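# Put the loose plate upright into an empty rack slot

## Task

Take the plate lying flat on the counter and stand it on edge in a free slot of the dish rack, then let go so it rests there on its own with the rack bearing its weight. The plates already in the rack must still stand upright in their slots, and no plate may be pushed down below the rack's rails. The rack must finish standing on all four feet on the counter. The plate must never drop or slide out of the fingers by more than a few millimetres, and the result only counts if it holds without the robot's help.

## Robot and tools

Robot: one six-joint arm with a two-finger parallel gripper. Joints from base outward are waist, shoulder, elbow, forearm roll, wrist pitch and wrist roll. Their ranges in rad are -6.283 to 6.283, -2.304 to 2.304, -4.224 to 0.061, -6.283 to 6.283, -2.164 to 2.164 and -6.283 to 6.283. Load limits in N m are 52.2, 52.2, 43.5, 23.4, 16.5 and 16.5, and a carried object adds to them.

Frames. The scene frame has its origin on the table surface under the arm's base, +z up, and +y to the left when facing along +x. The gripper frame has the fingers pointing along its +z and opening and closing along its y. The reported end_effector_position sits between the closed finger pads, roughly 2 cm short of the tips; closing pushes the tips about 10 mm further along gripper +z.

execute_actions takes actions: a list of actions. Each action is a table of 1 to 15 rows; each row runs for one 1/30 s step, and if there are fewer than 15 rows the last one is repeated until 15 steps have passed. A row is 7 numbers, each in [-1, 1]: dx, dy, dz, rx, ry, rz, opening. The first six are an offset, not a pose, expressed in the gripper's own axes and measured from the gripper's measured pose when that action began (for the first action in a call, the last pose reported in this scene). Every row refers back to that same starting pose; rows do not add up. Scale: 1.0 equals 0.6 m for dx, dy, dz and 180 degrees for the rotation vector rx, ry, rz. opening is absolute: +1 fully open (0.084 m), -1 closed. An empty list only returns the current state and images.

Each step, the commanded pose is limited to at most 70 mm and 16 degrees away from the measured pose, and damped inverse kinematics then drives the joints, favouring position over orientation. Once an action ends the arm goes no further than the last limited pose, so a large offset has to be continued in later actions. The joints also have a speed cap of 3.14 rad/s with a short ramp-up. The elbow will not fully straighten.

move takes target (one 7-number row with the same layout and scale, offsets in gripper axes from the pose shown in this scene's most recent result that has one, opening absolute and applied at the start), speed (top path speed in m/s, 0.002 to 0.5, default 0.25; turning is capped at twice that in rad/s) and blocking. The gripper follows a straight path lasting 0.5 to 10 s; anything needing longer stops early. It does not slow for obstacles, can lag, wander and exceed speed near full reach, and a fast or deep push into contact presses hard. Rotation takes the shorter way. The move ends when the path is over and everything has settled, or 5 s after the path if not. Its extra result line reports the outcome (done, off_target, moving, held, fault), the distance left to target, and limits: paced means the pose was clipped; held means a safety check stopped some steps, after which the arm may suddenly go faster. With blocking=false you get a result after 0.5 s while the arm keeps going; use wait(0) to check, and call wait or stop before sending other motion.

wait takes seconds (0 to 10) and lets time pass with the last command held; it returns early if a running move ends. stop brakes a running move, needing some distance; the fingers continue. zoom_image takes camera (cam_head_left, cam_head_right or cam_low) and region [x0, y0, x1, y1] in that camera's pixels, origin top-left, no larger than 504 by 504. finished_scene takes scene, the number of the current scene, and ends it permanently; do it only once the plate stands in the rack by itself.

Results show end_effector_position (m), end_effector_quat_wxyz, linear and angular velocities in the scene frame, a Hand target line (where the controller is heading), grip_measured (finger opening on the opening scale), joint positions and joint torques (whole drive output with per-unit offsets and noise, nonzero in free air). The printed hand position can be somewhat wrong at long reach. A pose unreachable line means the clearance check, which treats the base mount as part of the arm, altered or blocked a command. MOTOR HOT appears from 65 °C; at 80 °C an OVER-TEMPERATURE FAULT brakes the arm until it cools. Holding loads heats motors, and the scene keeps running while you compose replies. A TORQUE FAULT happens when contact torque reaches a load limit: the arm backs off, freezes for 10 s and the rest of the call is dropped.

Cameras: cam_head_left, cam_head_right and cam_low, each 672x504, with pinhole plus radial calibration given as K, D and T_world_to_cam; actual poses may differ by a couple of degrees and under a centimetre.

Gripping: keep commanding an opening well below grip_measured to hold something; the bigger the gap, the tighter the squeeze, up to about 24 N per pad. Closing fast can squeeze harder. Re-sending the read grip_measured gives a light hold that may let wide parts slip.

Avoid: dropping the plate or letting it slide in the fingers, hitting the rack or other plates hard, jamming a plate down past the rails, tipping or lifting the rack, and knocking anything off the table. Loose objects may occasionally get a small push. Release the plate, open, and back away before ending.

Each tool is called after ">>>" as name(argument=value, ...), one argument or row to a line, values as JSON.

## Session

>>> execute_actions(
  actions=[],
)

Scene clock: 0.00 s.
end_effector_position=(+0.7555, -0.3910, +0.3512) grip_measured=+1.00 end_effector_quat_wxyz=(+0.622, -0.545, +0.548, +0.124) end_effector_velocity=(+0.000, -0.000, -0.001) end_effector_angular_velocity=(-0.001, +0.002, -0.001)
Joint positions: [-0.359 -0.541 -1.614  0.865 -0.77   0.427  0.084]
Joint velocities: [-0.001 -0.001  0.    -0.     0.002  0.    -0.   ]
Joint torques (N m, as the arm reports them, + toward a larger angle): no reading
Motor temperatures (°C, as the motors report them): [25 27 30 31 32 29]
Hand target: +0.755, -0.391, +0.351; +0.622, -0.545, +0.548, +0.124

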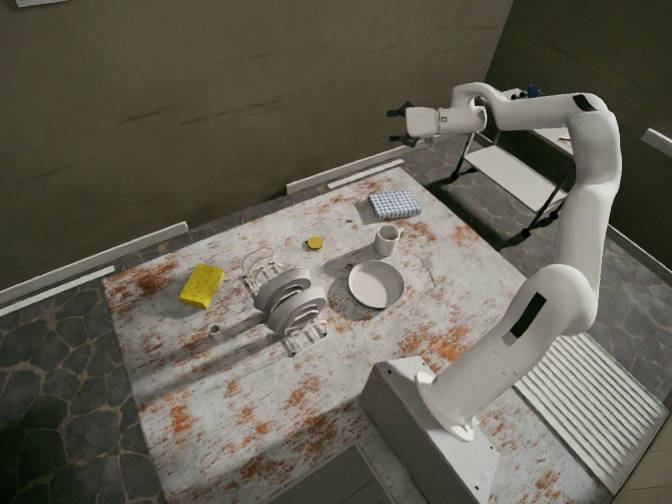

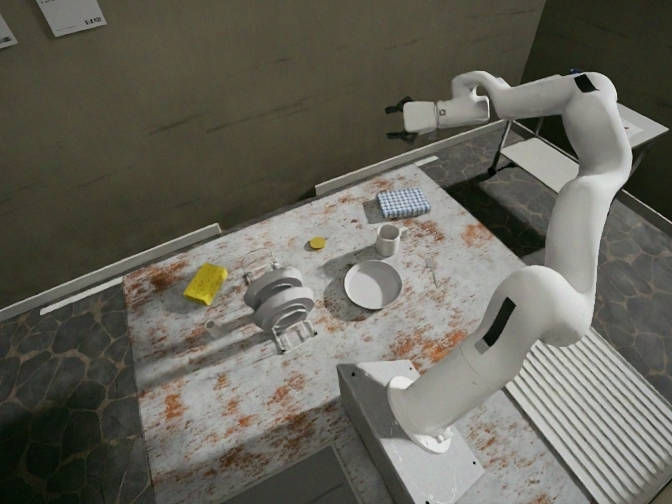

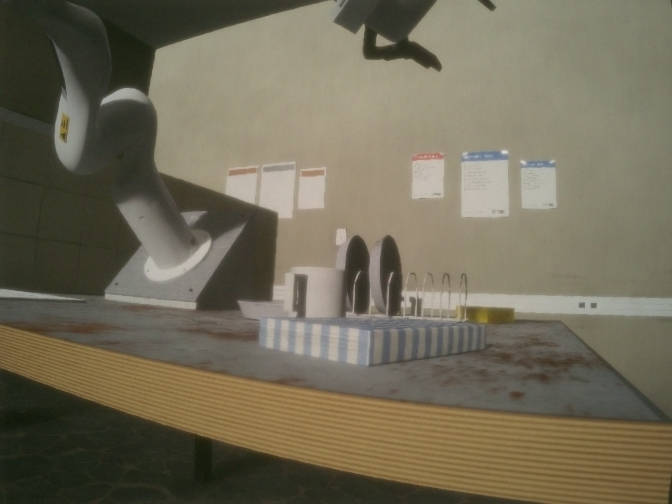

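>>> move(
  target=[0.002,0.547,0.277,-0.461,0.365,0.148,-0.4],
  speed=0.2,
)

>>> zoom_image(
  camera="cam_low",
  region=[230, 200, 490, 340],
)

>>> zoom_image(
  camera="cam_head_left",
  region=[220, 200, 440, 370],
)

Scene clock: 15.00 s.
end_effector_position=(+0.6016, -0.1347, +0.1399) grip_measured=-0.42 end_effector_quat_wxyz=(+0.270, +0.652, -0.656, -0.265) end_effector_velocity=(-0.001, +0.001, -0.002) end_effector_angular_velocity=(-0.010, +0.015, +0.005)
Joint positions: [-0.002 -1.35  -2.071 -0.513 -1.705  2.224  0.026]
Joint velocities: [-0.001 -0.017 -0.017 -0.001 -0.019  0.003  0.   ]
Joint torques (N m, as the arm reports them, + toward a larger angle): [ 36.57  31.15 -15.6   -0.2   -0.5   -0.32]
Motor temperatures (°C, as the motors report them): [25 27 30 31 32 29]
Hand target: +0.601, -0.134, +0.140; +0.271, +0.652, -0.656, -0.266
Off the commanded pose: 0.002 m, 0 deg.
move: done

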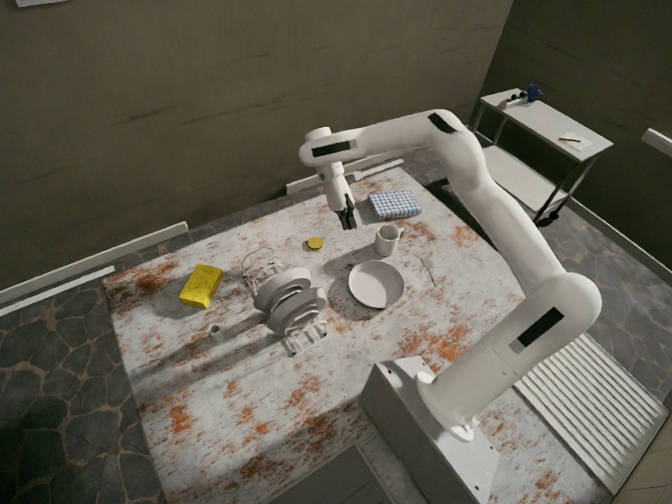

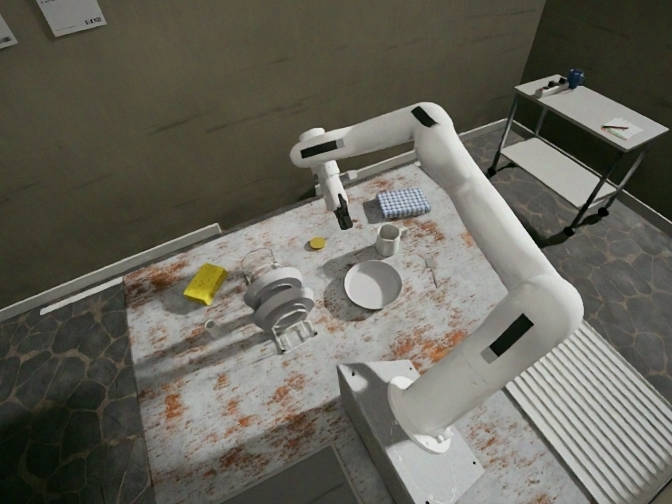

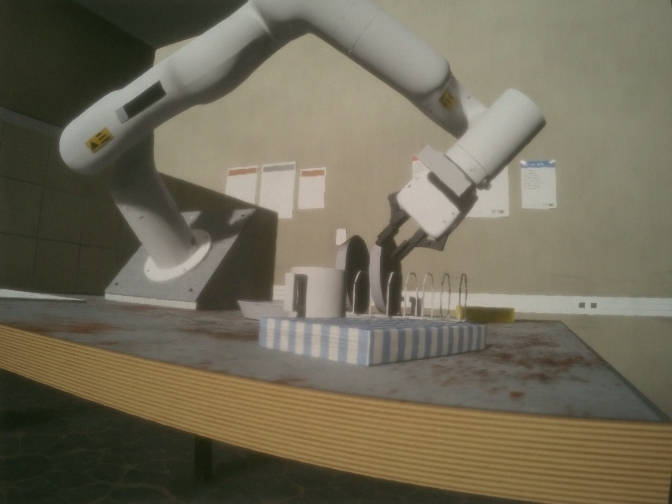

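Region (230, 200, 490, 340) of cam_low's 672x504 image, scaled by 1.938, with more detail than that image has; it fills the top 271 rows of this view, and the rest is white.

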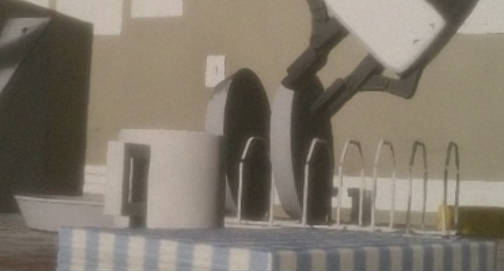

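Region (220, 200, 440, 370) of cam_head_left's 672x504 image, scaled by 2.291, with more detail than that image has; it fills the top 389 rows of this view, and the rest is white.

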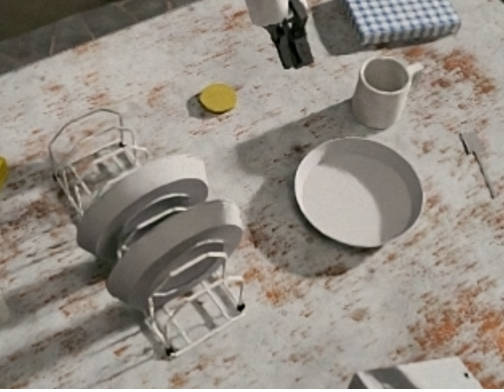

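>>> move(
  target=[0,0.002,0.18,0.07,0,0,-0.2],
  speed=0.07,
)

>>> move(
  target=[0,0,0.033,0,0,0,-0.2],
  speed=0.02,
)

>>> zoom_image(
  camera="cam_head_left",
  region=[320, 220, 420, 310],
)

Scene clock: 30.67 s.
end_effector_position=(+0.5250, -0.1348, +0.0640) grip_measured=-0.21 end_effector_quat_wxyz=(+0.197, +0.678, -0.681, -0.192) end_effector_velocity=(-0.001, -0.000, -0.002) end_effector_angular_velocity=(-0.000, -0.010, -0.002)
Joint positions: [-0.038 -1.119 -1.517 -0.709 -1.265  2.406  0.035]
Joint velocities: [-0.001  0.006  0.013 -0.009  0.012  0.008 -0.   ]
Joint torques (N m, as the arm reports them, + toward a larger angle): [ 34.23  23.32 -10.66  -0.97  -0.42  -0.29]
Motor temperatures (°C, as the motors report them): [26 27 30 31 32 29]
Hand target: +0.525, -0.135, +0.064; +0.197, +0.678, -0.681, -0.192
Off the commanded pose: 0.000 m, 0 deg.
move: done

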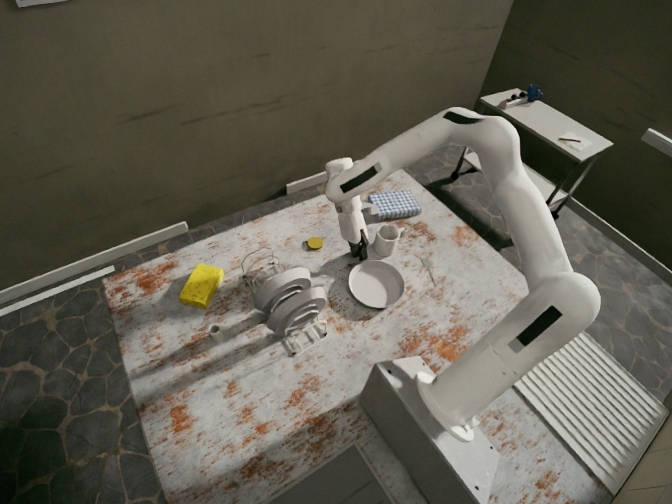

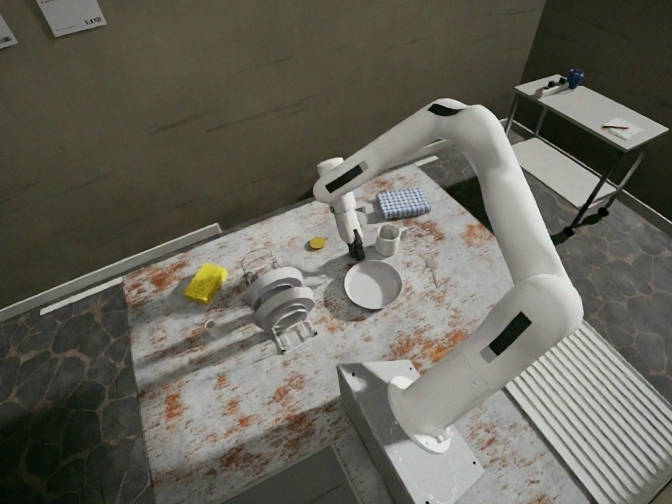

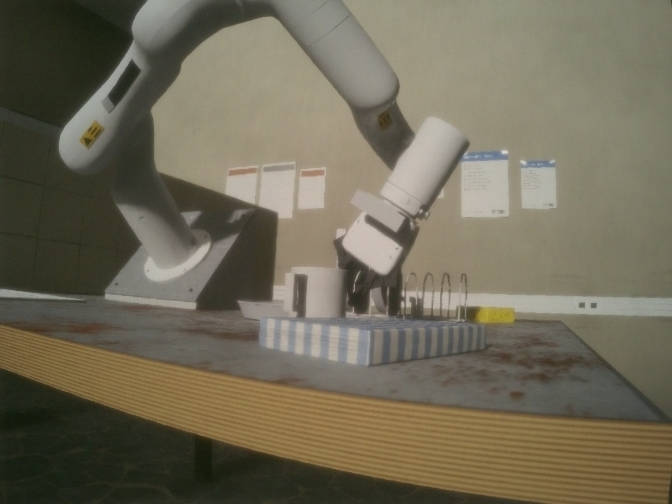

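Scene clock: 31.97 s.
end_effector_position=(+0.5146, -0.1348, +0.0474) grip_measured=-0.21 end_effector_quat_wxyz=(+0.197, +0.678, -0.681, -0.193) end_effector_velocity=(-0.000, +0.001, -0.001) end_effector_angular_velocity=(+0.001, -0.003, +0.001)
Joint positions: [-0.057 -1.122 -1.487 -0.732 -1.236  2.423  0.035]
Joint velocities: [ 0.    -0.     0.003 -0.003  0.005  0.002  0.   ]
Joint torques (N m, as the arm reports them, + toward a larger angle): [ 31.85  26.95 -10.35   0.14  -0.13  -0.17]
Motor temperatures (°C, as the motors report them): [26 27 30 31 32 29]
Hand target: +0.515, -0.135, +0.047; +0.197, +0.678, -0.681, -0.193
Off the commanded pose: 0.000 m, 0 deg.
move: done

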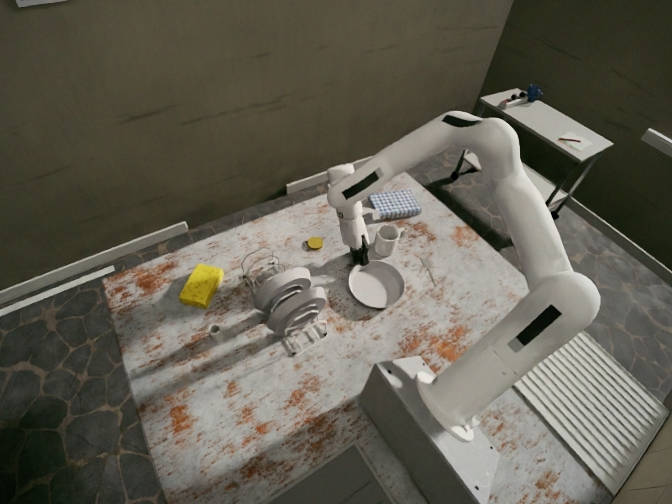

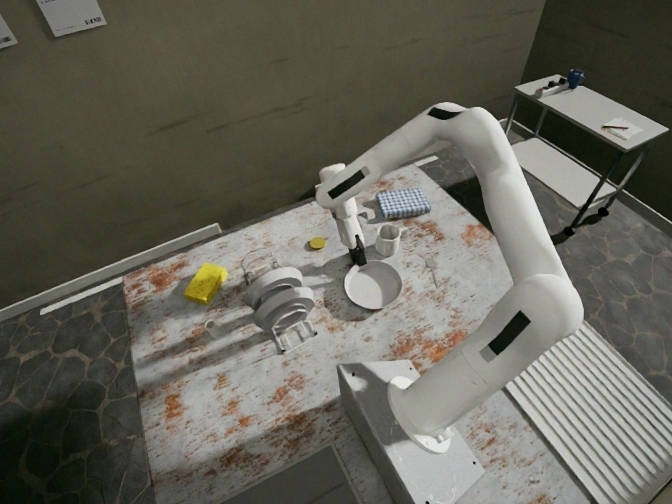

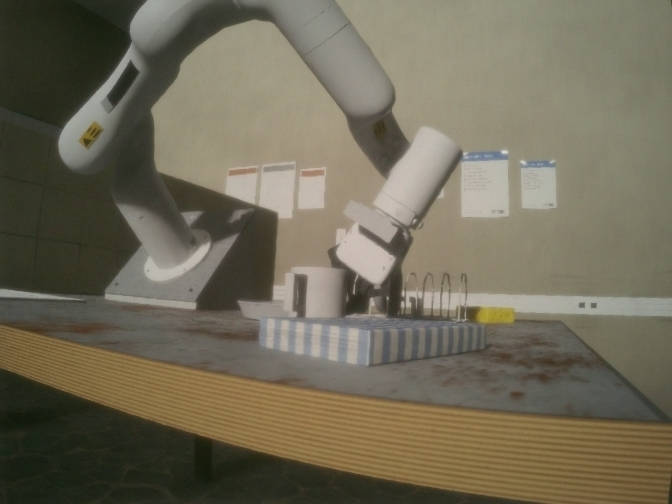

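Region (320, 220, 420, 310) of cam_head_left's 672x504 image, scaled by 5.040, with more detail than that image has; it fills the top 454 rows of this view, and the rest is white.

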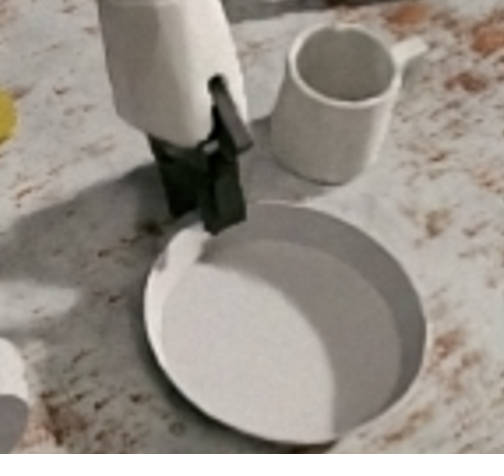

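>>> move(
  target=[0,0.008,0.028,0,0,0,-0.2],
  speed=0.015,
)

>>> move(
  target=[0,0,0.016,0,0,0,-0.65],
  speed=0.008,
)

>>> zoom_image(
  camera="cam_head_left",
  region=[320, 220, 420, 310],
)

Scene clock: 39.87 s.
end_effector_position=(+0.5018, -0.1348, +0.0359) grip_measured=-0.21 end_effector_quat_wxyz=(+0.197, +0.678, -0.681, -0.193) end_effector_velocity=(-0.002, -0.000, -0.002) end_effector_angular_velocity=(-0.000, -0.000, -0.000)
Joint positions: [-0.07  -1.116 -1.447 -0.752 -1.208  2.444  0.035]
Joint velocities: [-0.003  0.001  0.005 -0.003  0.004  0.003  0.   ]
Joint torques (N m, as the arm reports them, + toward a larger angle): [33.51 26.14 -9.82 -0.85 -0.57  0.16]
Motor temperatures (°C, as the motors report them): [26 27 30 31 32 29]
Hand target: +0.502, -0.135, +0.036; +0.197, +0.678, -0.681, -0.193
Off the commanded pose: 0.000 m, 0 deg.
move: done

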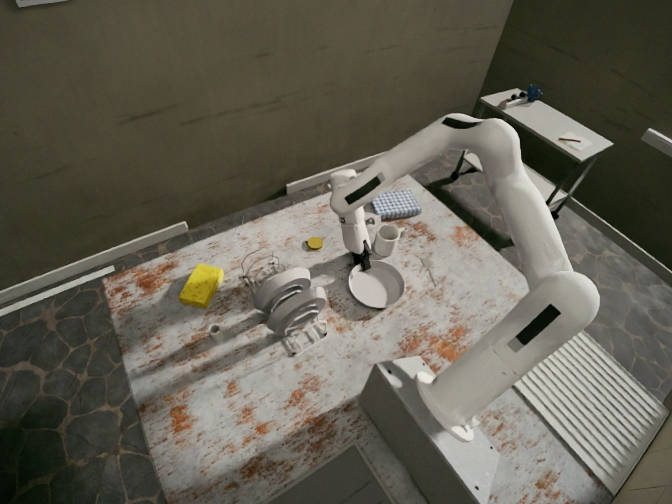

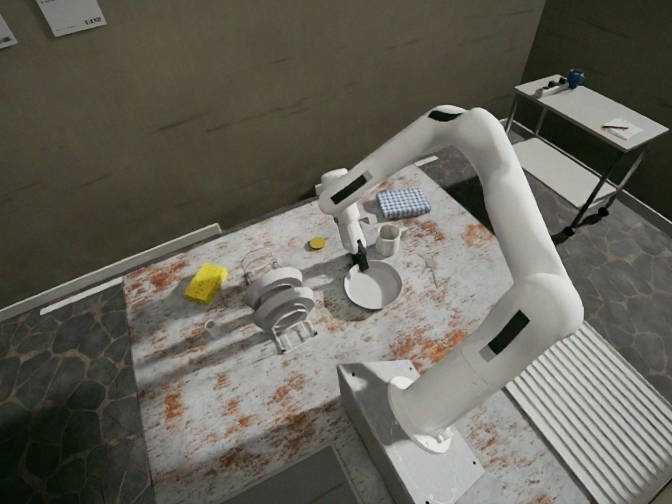

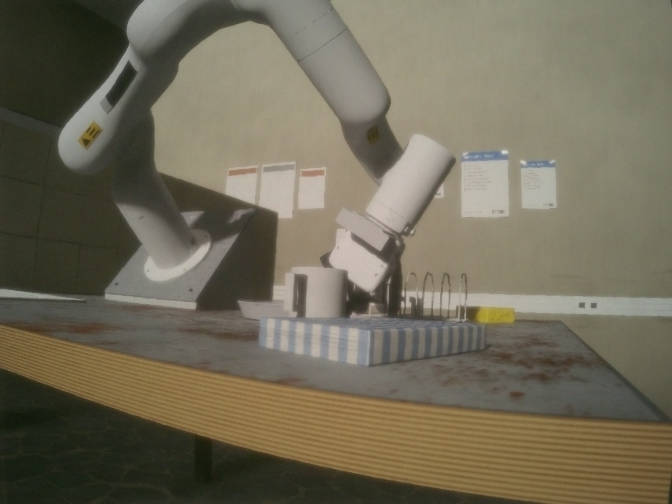

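Scene clock: 41.30 s.
end_effector_position=(+0.4969, -0.1349, +0.0279) grip_measured=-0.67 end_effector_quat_wxyz=(+0.197, +0.678, -0.681, -0.193) end_effector_velocity=(-0.001, -0.000, -0.002) end_effector_angular_velocity=(-0.000, +0.001, -0.000)
Joint positions: [-0.08  -1.119 -1.435 -0.764 -1.195  2.453  0.015]
Joint velocities: [-0.003 -0.001  0.003 -0.003  0.003  0.002 -0.   ]
Joint torques (N m, as the arm reports them, + toward a larger angle): [32.53 25.76 -9.64  0.12 -0.11  0.02]
Motor temperatures (°C, as the motors report them): [26 27 30 31 32 29]
Hand target: +0.497, -0.135, +0.028; +0.197, +0.678, -0.681, -0.193
Off the commanded pose: 0.000 m, 0 deg.
move: done

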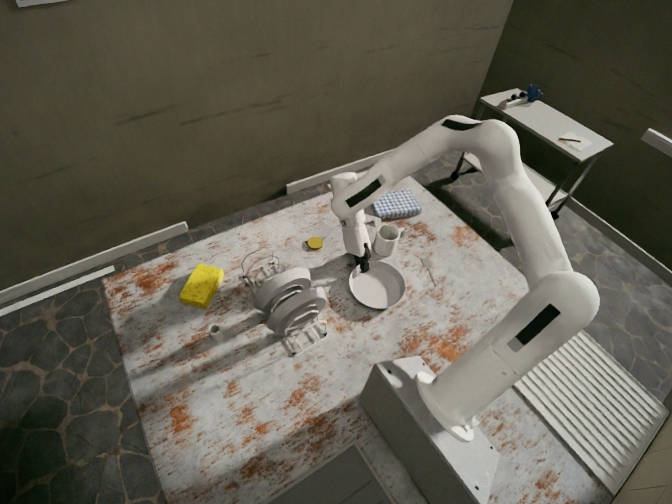

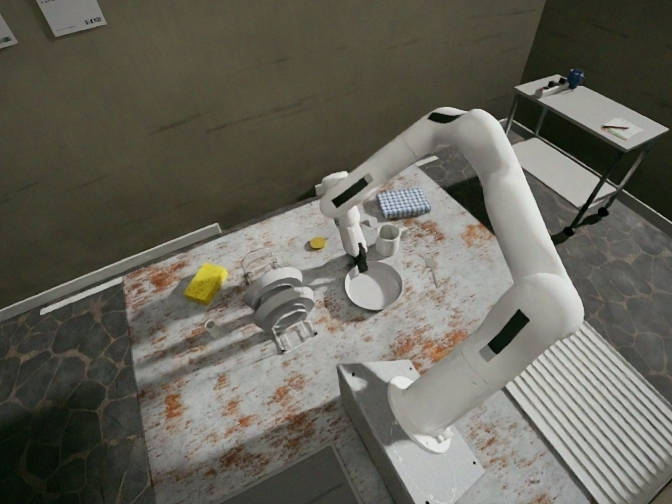

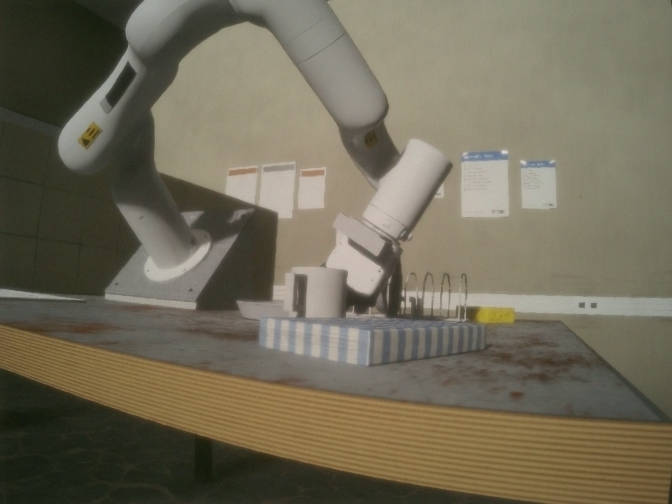

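Region (320, 220, 420, 310) of cam_head_left's 672x504 image, scaled by 5.040, with more detail than that image has; it fills the top 454 rows of this view, and the rest is white.

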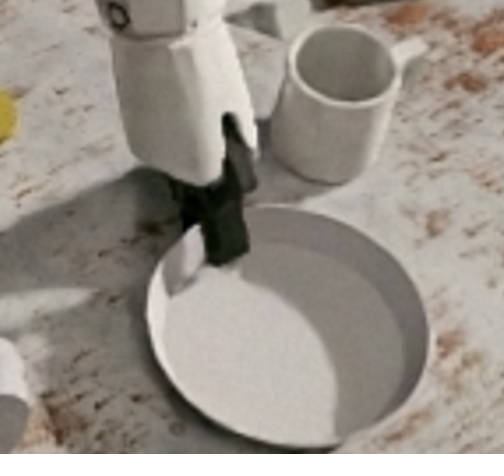

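>>> move(
  target=[0,-0.006,0.002,0,0,0,-1],
  speed=0.008,
)

>>> move(
  target=[-0.09,0.26,-0.415,0.5,0,0,-1],
  speed=0.1,
)

Scene clock: 46.80 s.
end_effector_position=(+0.4991, -0.1349, +0.0252) grip_measured=-0.93 end_effector_quat_wxyz=(+0.197, +0.678, -0.681, -0.193) end_effector_velocity=(+0.002, +0.000, -0.002) end_effector_angular_velocity=(+0.002, -0.002, +0.001)
Joint positions: [-0.083 -1.126 -1.445 -0.766 -1.196  2.45   0.003]
Joint velocities: [-0.002 -0.005 -0.007 -0.002  0.002 -0.004 -0.001]
Joint torques (N m, as the arm reports them, + toward a larger angle): [ 31.62  25.61 -10.12   0.9   -0.54   0.06]
Motor temperatures (°C, as the motors report them): [26 27 30 31 32 29]
Hand target: +0.499, -0.135, +0.025; +0.197, +0.678, -0.681, -0.193
Off the commanded pose: 0.000 m, 0 deg.
move: done

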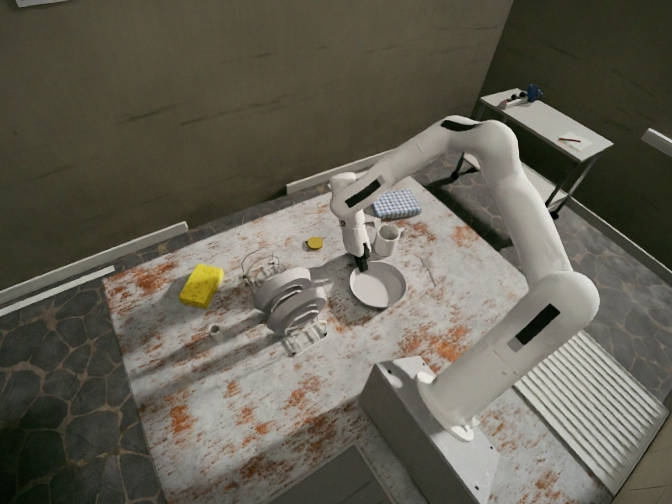

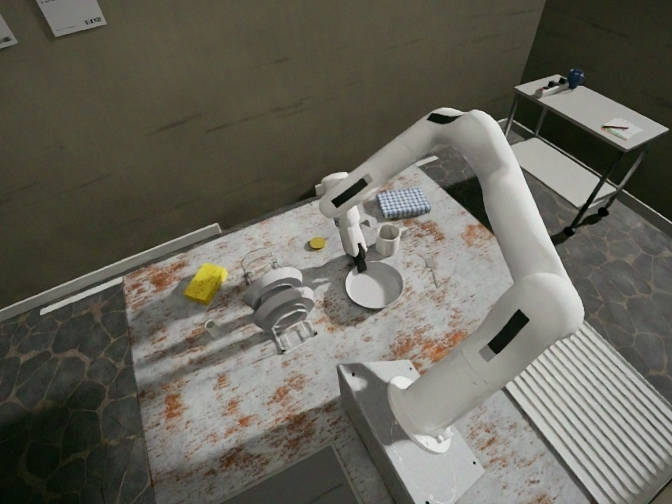

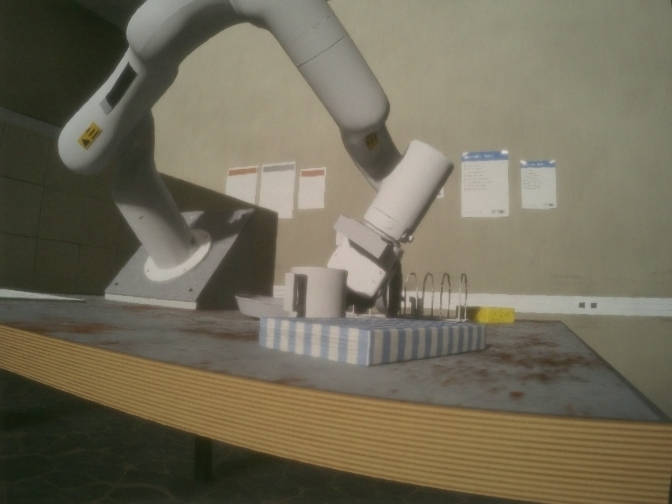

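Scene clock: 55.03 s.
end_effector_position=(+0.4988, -0.0794, +0.3183) grip_measured=-0.93 end_effector_quat_wxyz=(-0.342, +0.618, -0.619, +0.344) end_effector_velocity=(-0.000, +0.001, +0.003) end_effector_angular_velocity=(-0.001, -0.015, -0.000)
Joint positions: [ 0.51  -0.532 -0.534 -2.117 -1.217  3.78   0.003]
Joint velocities: [ 0.003 -0.001  0.003 -0.011 -0.012  0.008  0.   ]
Joint torques (N m, as the arm reports them, + toward a larger angle): [ 16.13   9.77 -16.58  -1.17  -0.65   0.17]
Motor temperatures (°C, as the motors report them): [26 27 30 31 32 29]
Hand target: +0.499, -0.079, +0.319; -0.342, +0.618, -0.618, +0.345
Off the commanded pose: 0.001 m, 0 deg.
move: done

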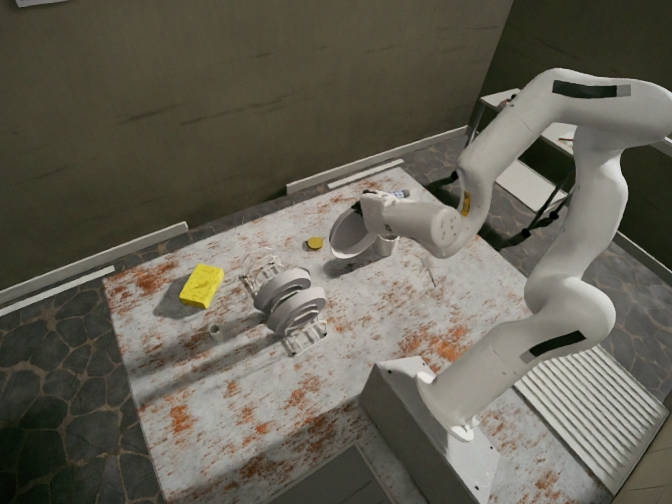

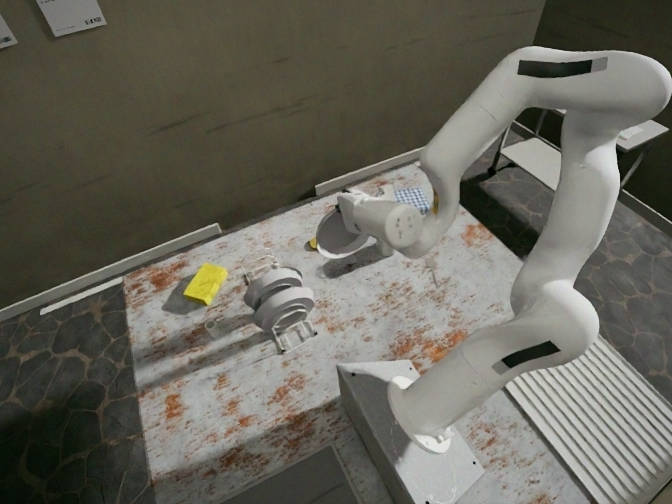

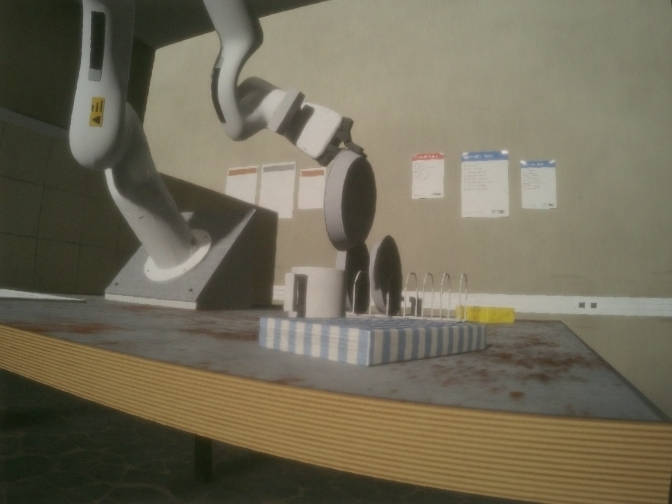

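>>> move(
  target=[-0.06,-0.087,0.2,0.022,0,0,-1],
  speed=0.08,
)

>>> move(
  target=[-0.335,0,0,0,0,0,-1],
  speed=0.08,
)

>>> zoom_image(
  camera="cam_low",
  region=[330, 150, 510, 330],
)

>>> zoom_image(
  camera="cam_head_left",
  region=[200, 180, 340, 320],
)

Scene clock: 64.97 s.
end_effector_position=(+0.6279, -0.0437, +0.2989) grip_measured=-0.93 end_effector_quat_wxyz=(-0.363, +0.606, -0.606, +0.365) end_effector_velocity=(+0.003, -0.000, -0.001) end_effector_angular_velocity=(+0.000, +0.001, -0.002)
Joint positions: [ 0.359 -0.783 -0.85  -2.31  -1.214  3.748  0.003]
Joint velocities: [-0.004 -0.005 -0.007 -0.002  0.    -0.001 -0.   ]
Joint torques (N m, as the arm reports them, + toward a larger angle): [ 24.83  16.09 -14.4   -2.09  -0.41  -0.26]
Motor temperatures (°C, as the motors report them): [26 27 31 31 32 29]
Hand target: +0.628, -0.044, +0.299; -0.363, +0.606, -0.606, +0.365
Off the commanded pose: 0.000 m, 0 deg.
move: done

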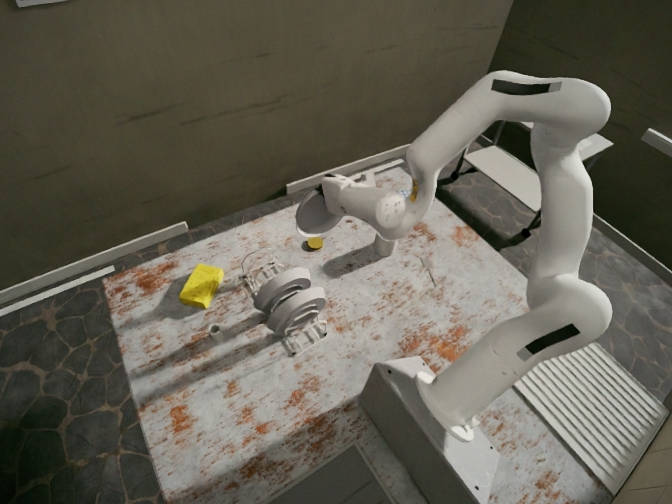

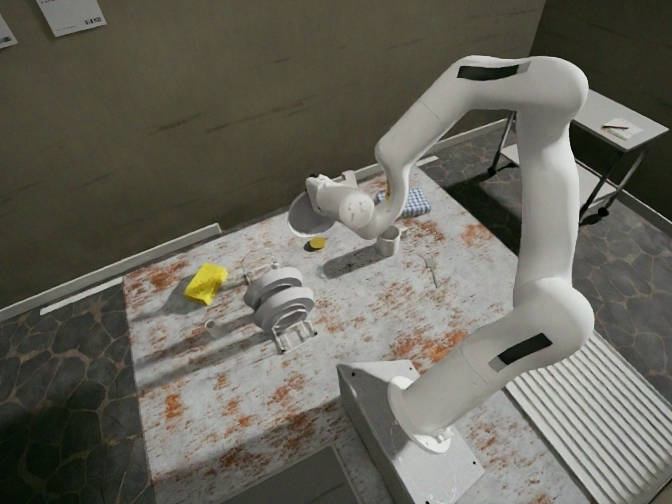

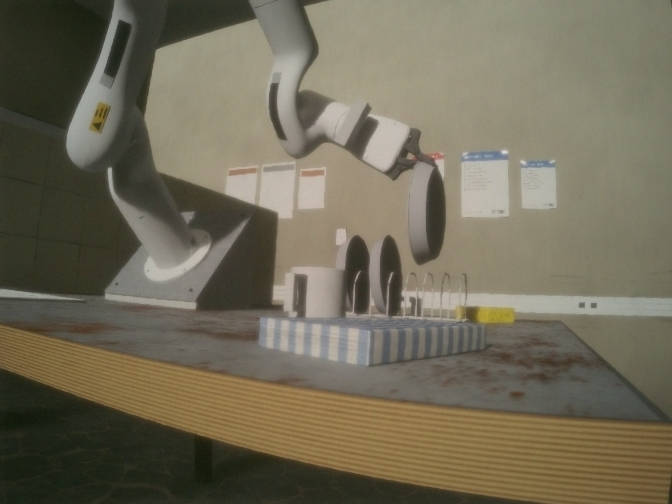

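Scene clock: 67.97 s.
end_effector_position=(+0.6287, +0.1567, +0.2980) grip_measured=-0.93 end_effector_quat_wxyz=(-0.363, +0.606, -0.606, +0.365) end_effector_velocity=(-0.000, +0.003, -0.000) end_effector_angular_velocity=(-0.002, +0.000, +0.001)
Joint positions: [ 0.589 -1.221 -1.237 -2.092 -1.252  3.785  0.003]
Joint velocities: [ 0.003 -0.007 -0.007  0.004 -0.    -0.002  0.   ]
Joint torques (N m, as the arm reports them, + toward a larger angle): [ 25.8   28.97 -16.63  -2.68  -0.67  -0.3 ]
Motor temperatures (°C, as the motors report them): [26 27 31 31 32 29]
Hand target: +0.629, +0.157, +0.298; -0.363, +0.606, -0.606, +0.365
Off the commanded pose: 0.001 m, 0 deg.
move: done

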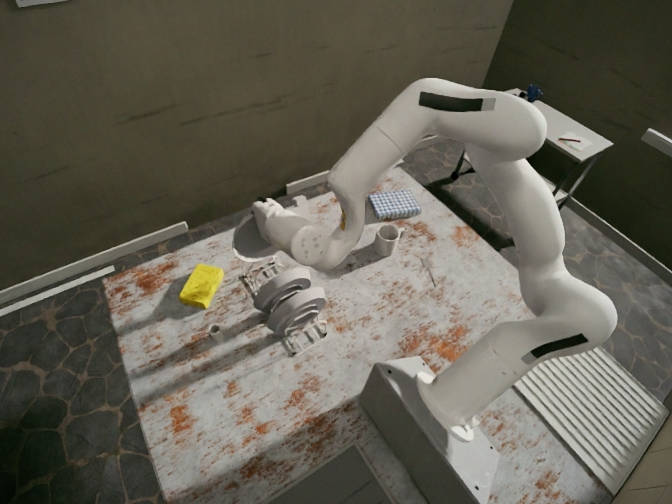

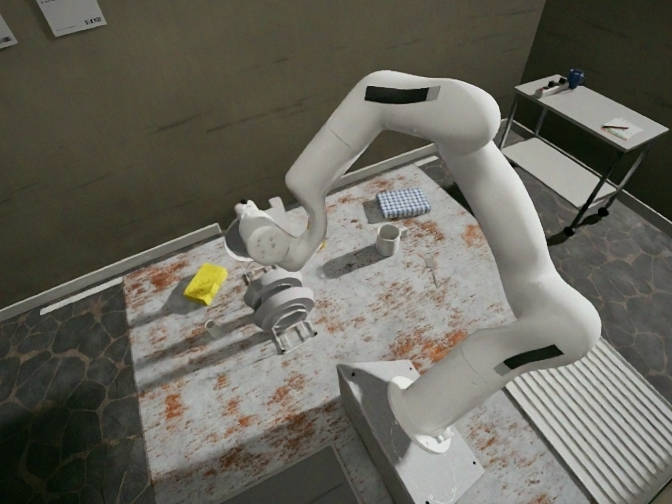

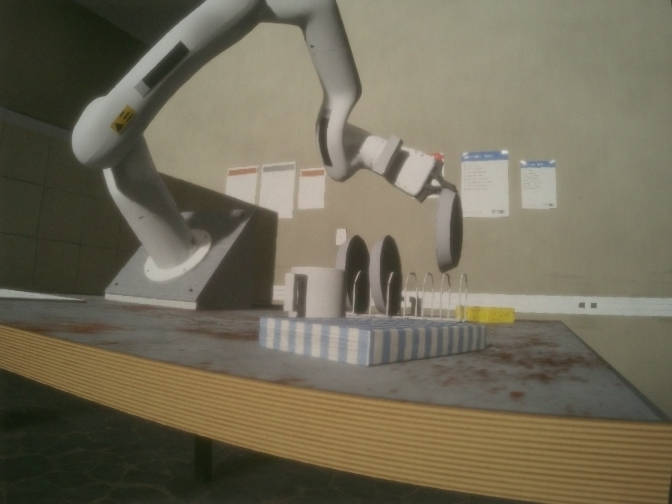

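Region (330, 150, 510, 330) of cam_low's 672x504 image, scaled by 2.800, with more detail than that image has.

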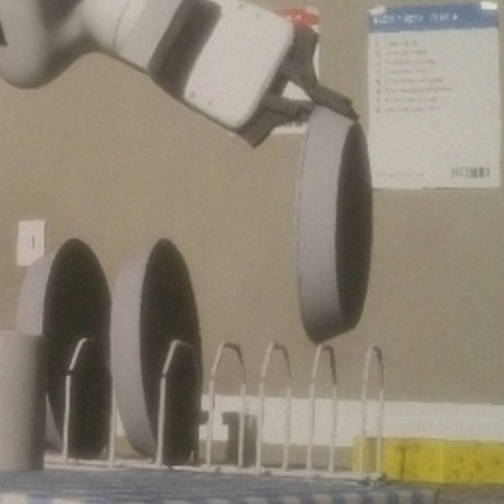

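Region (200, 180, 340, 320) of cam_head_left's 672x504 image, scaled by 3.600, with more detail than that image has.

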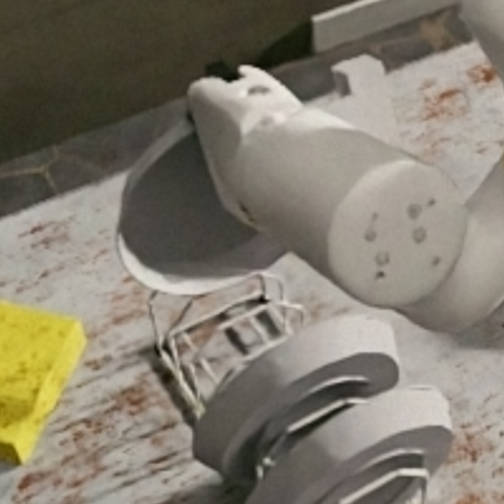

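>>> move(
  target=[0,-0.0086,0.016,0,0,0,-1],
  speed=0.02,
)

>>> move(
  target=[0,0.022,0.0117,0,0,0,-1],
  speed=0.01,
)

>>> zoom_image(
  camera="cam_low",
  region=[330, 150, 510, 330],
)

Scene clock: 74.97 s.
end_effector_position=(+0.6393, +0.1567, +0.2980) grip_measured=-0.93 end_effector_quat_wxyz=(-0.363, +0.606, -0.606, +0.365) end_effector_velocity=(+0.002, +0.000, -0.000) end_effector_angular_velocity=(-0.000, -0.001, -0.000)
Joint positions: [ 0.576 -1.228 -1.263 -2.1   -1.243  3.769  0.003]
Joint velocities: [-0.002 -0.002 -0.005 -0.002  0.001 -0.002  0.   ]
Joint torques (N m, as the arm reports them, + toward a larger angle): [ 25.78  29.34 -17.5   -1.87  -0.68  -0.26]
Motor temperatures (°C, as the motors report them): [26 27 31 31 32 29]
Hand target: +0.640, +0.157, +0.298; -0.363, +0.606, -0.606, +0.365
Off the commanded pose: 0.000 m, 0 deg.
move: done

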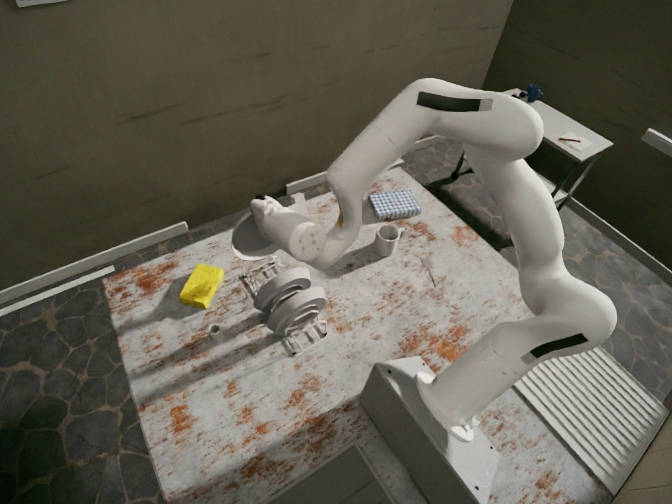

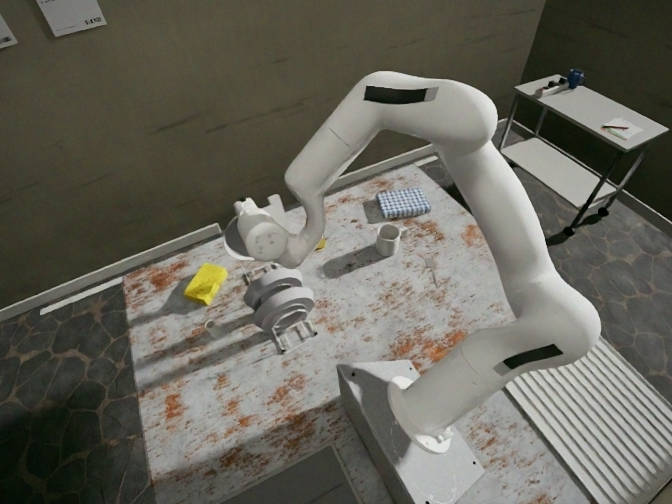

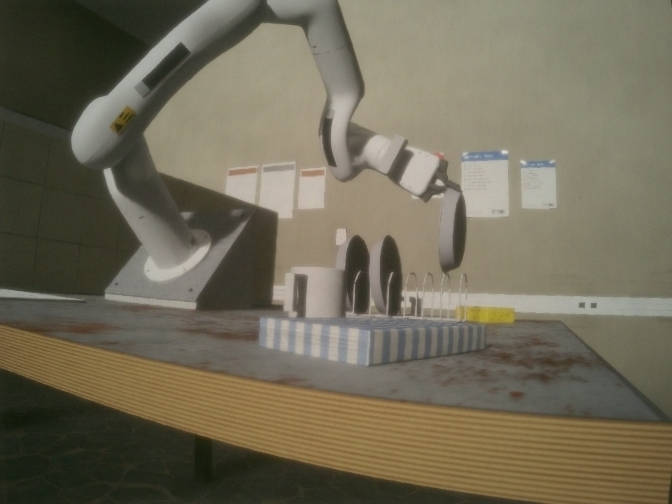

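Scene clock: 76.67 s.
end_effector_position=(+0.6440, +0.1549, +0.2911) grip_measured=-0.91 end_effector_quat_wxyz=(-0.367, +0.600, -0.607, +0.370) end_effector_velocity=(+0.001, -0.000, -0.001) end_effector_angular_velocity=(+0.001, -0.003, -0.002)
Joint positions: [ 0.561 -1.241 -1.266 -2.126 -1.26   3.788  0.004]
Joint velocities: [-0.003 -0.003 -0.001 -0.005 -0.004  0.004  0.001]
Joint torques (N m, as the arm reports them, + toward a larger angle): [ 6.19  3.25  5.76  5.11  3.87 -0.21]
Motor temperatures (°C, as the motors report them): [26 27 31 31 32 29]
Hand target: +0.639, +0.157, +0.283; -0.363, +0.606, -0.606, +0.365
Off the commanded pose: 0.009 m, 1 deg.
move: off_target

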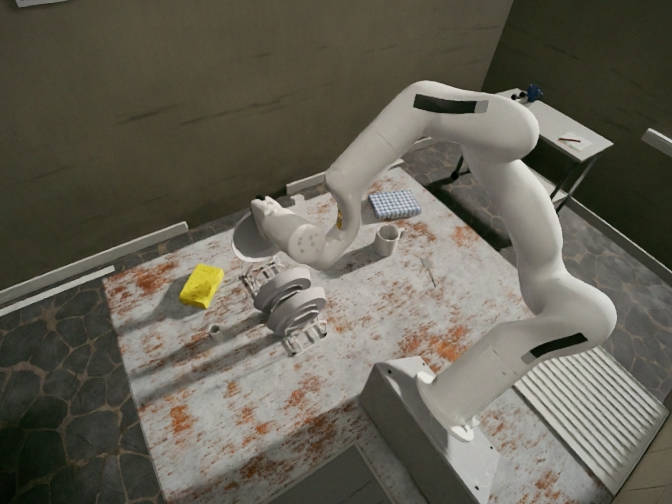

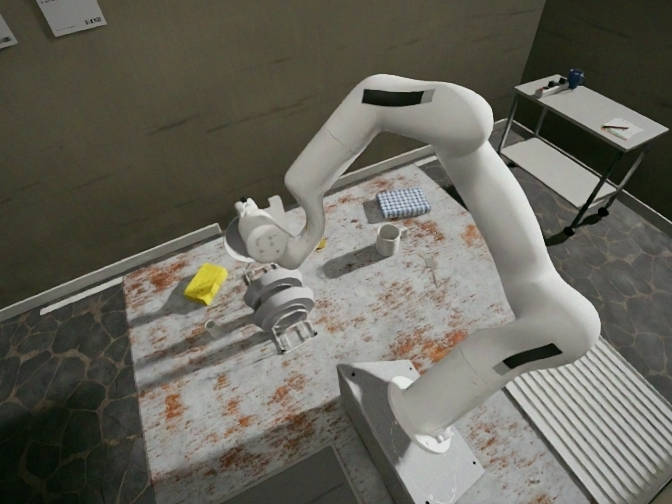

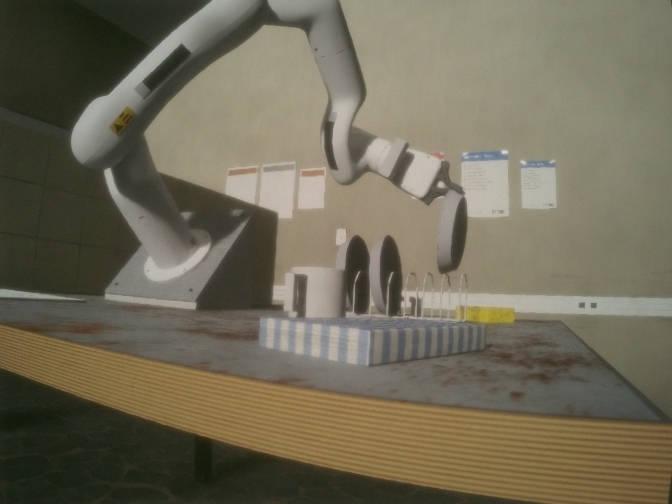

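Region (330, 150, 510, 330) of cam_low's 672x504 image, scaled by 2.800, with more detail than that image has.

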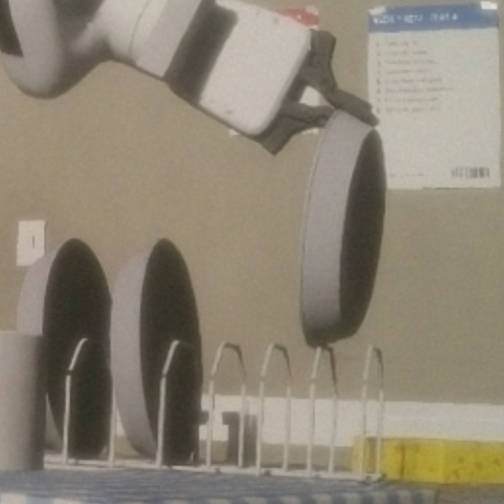

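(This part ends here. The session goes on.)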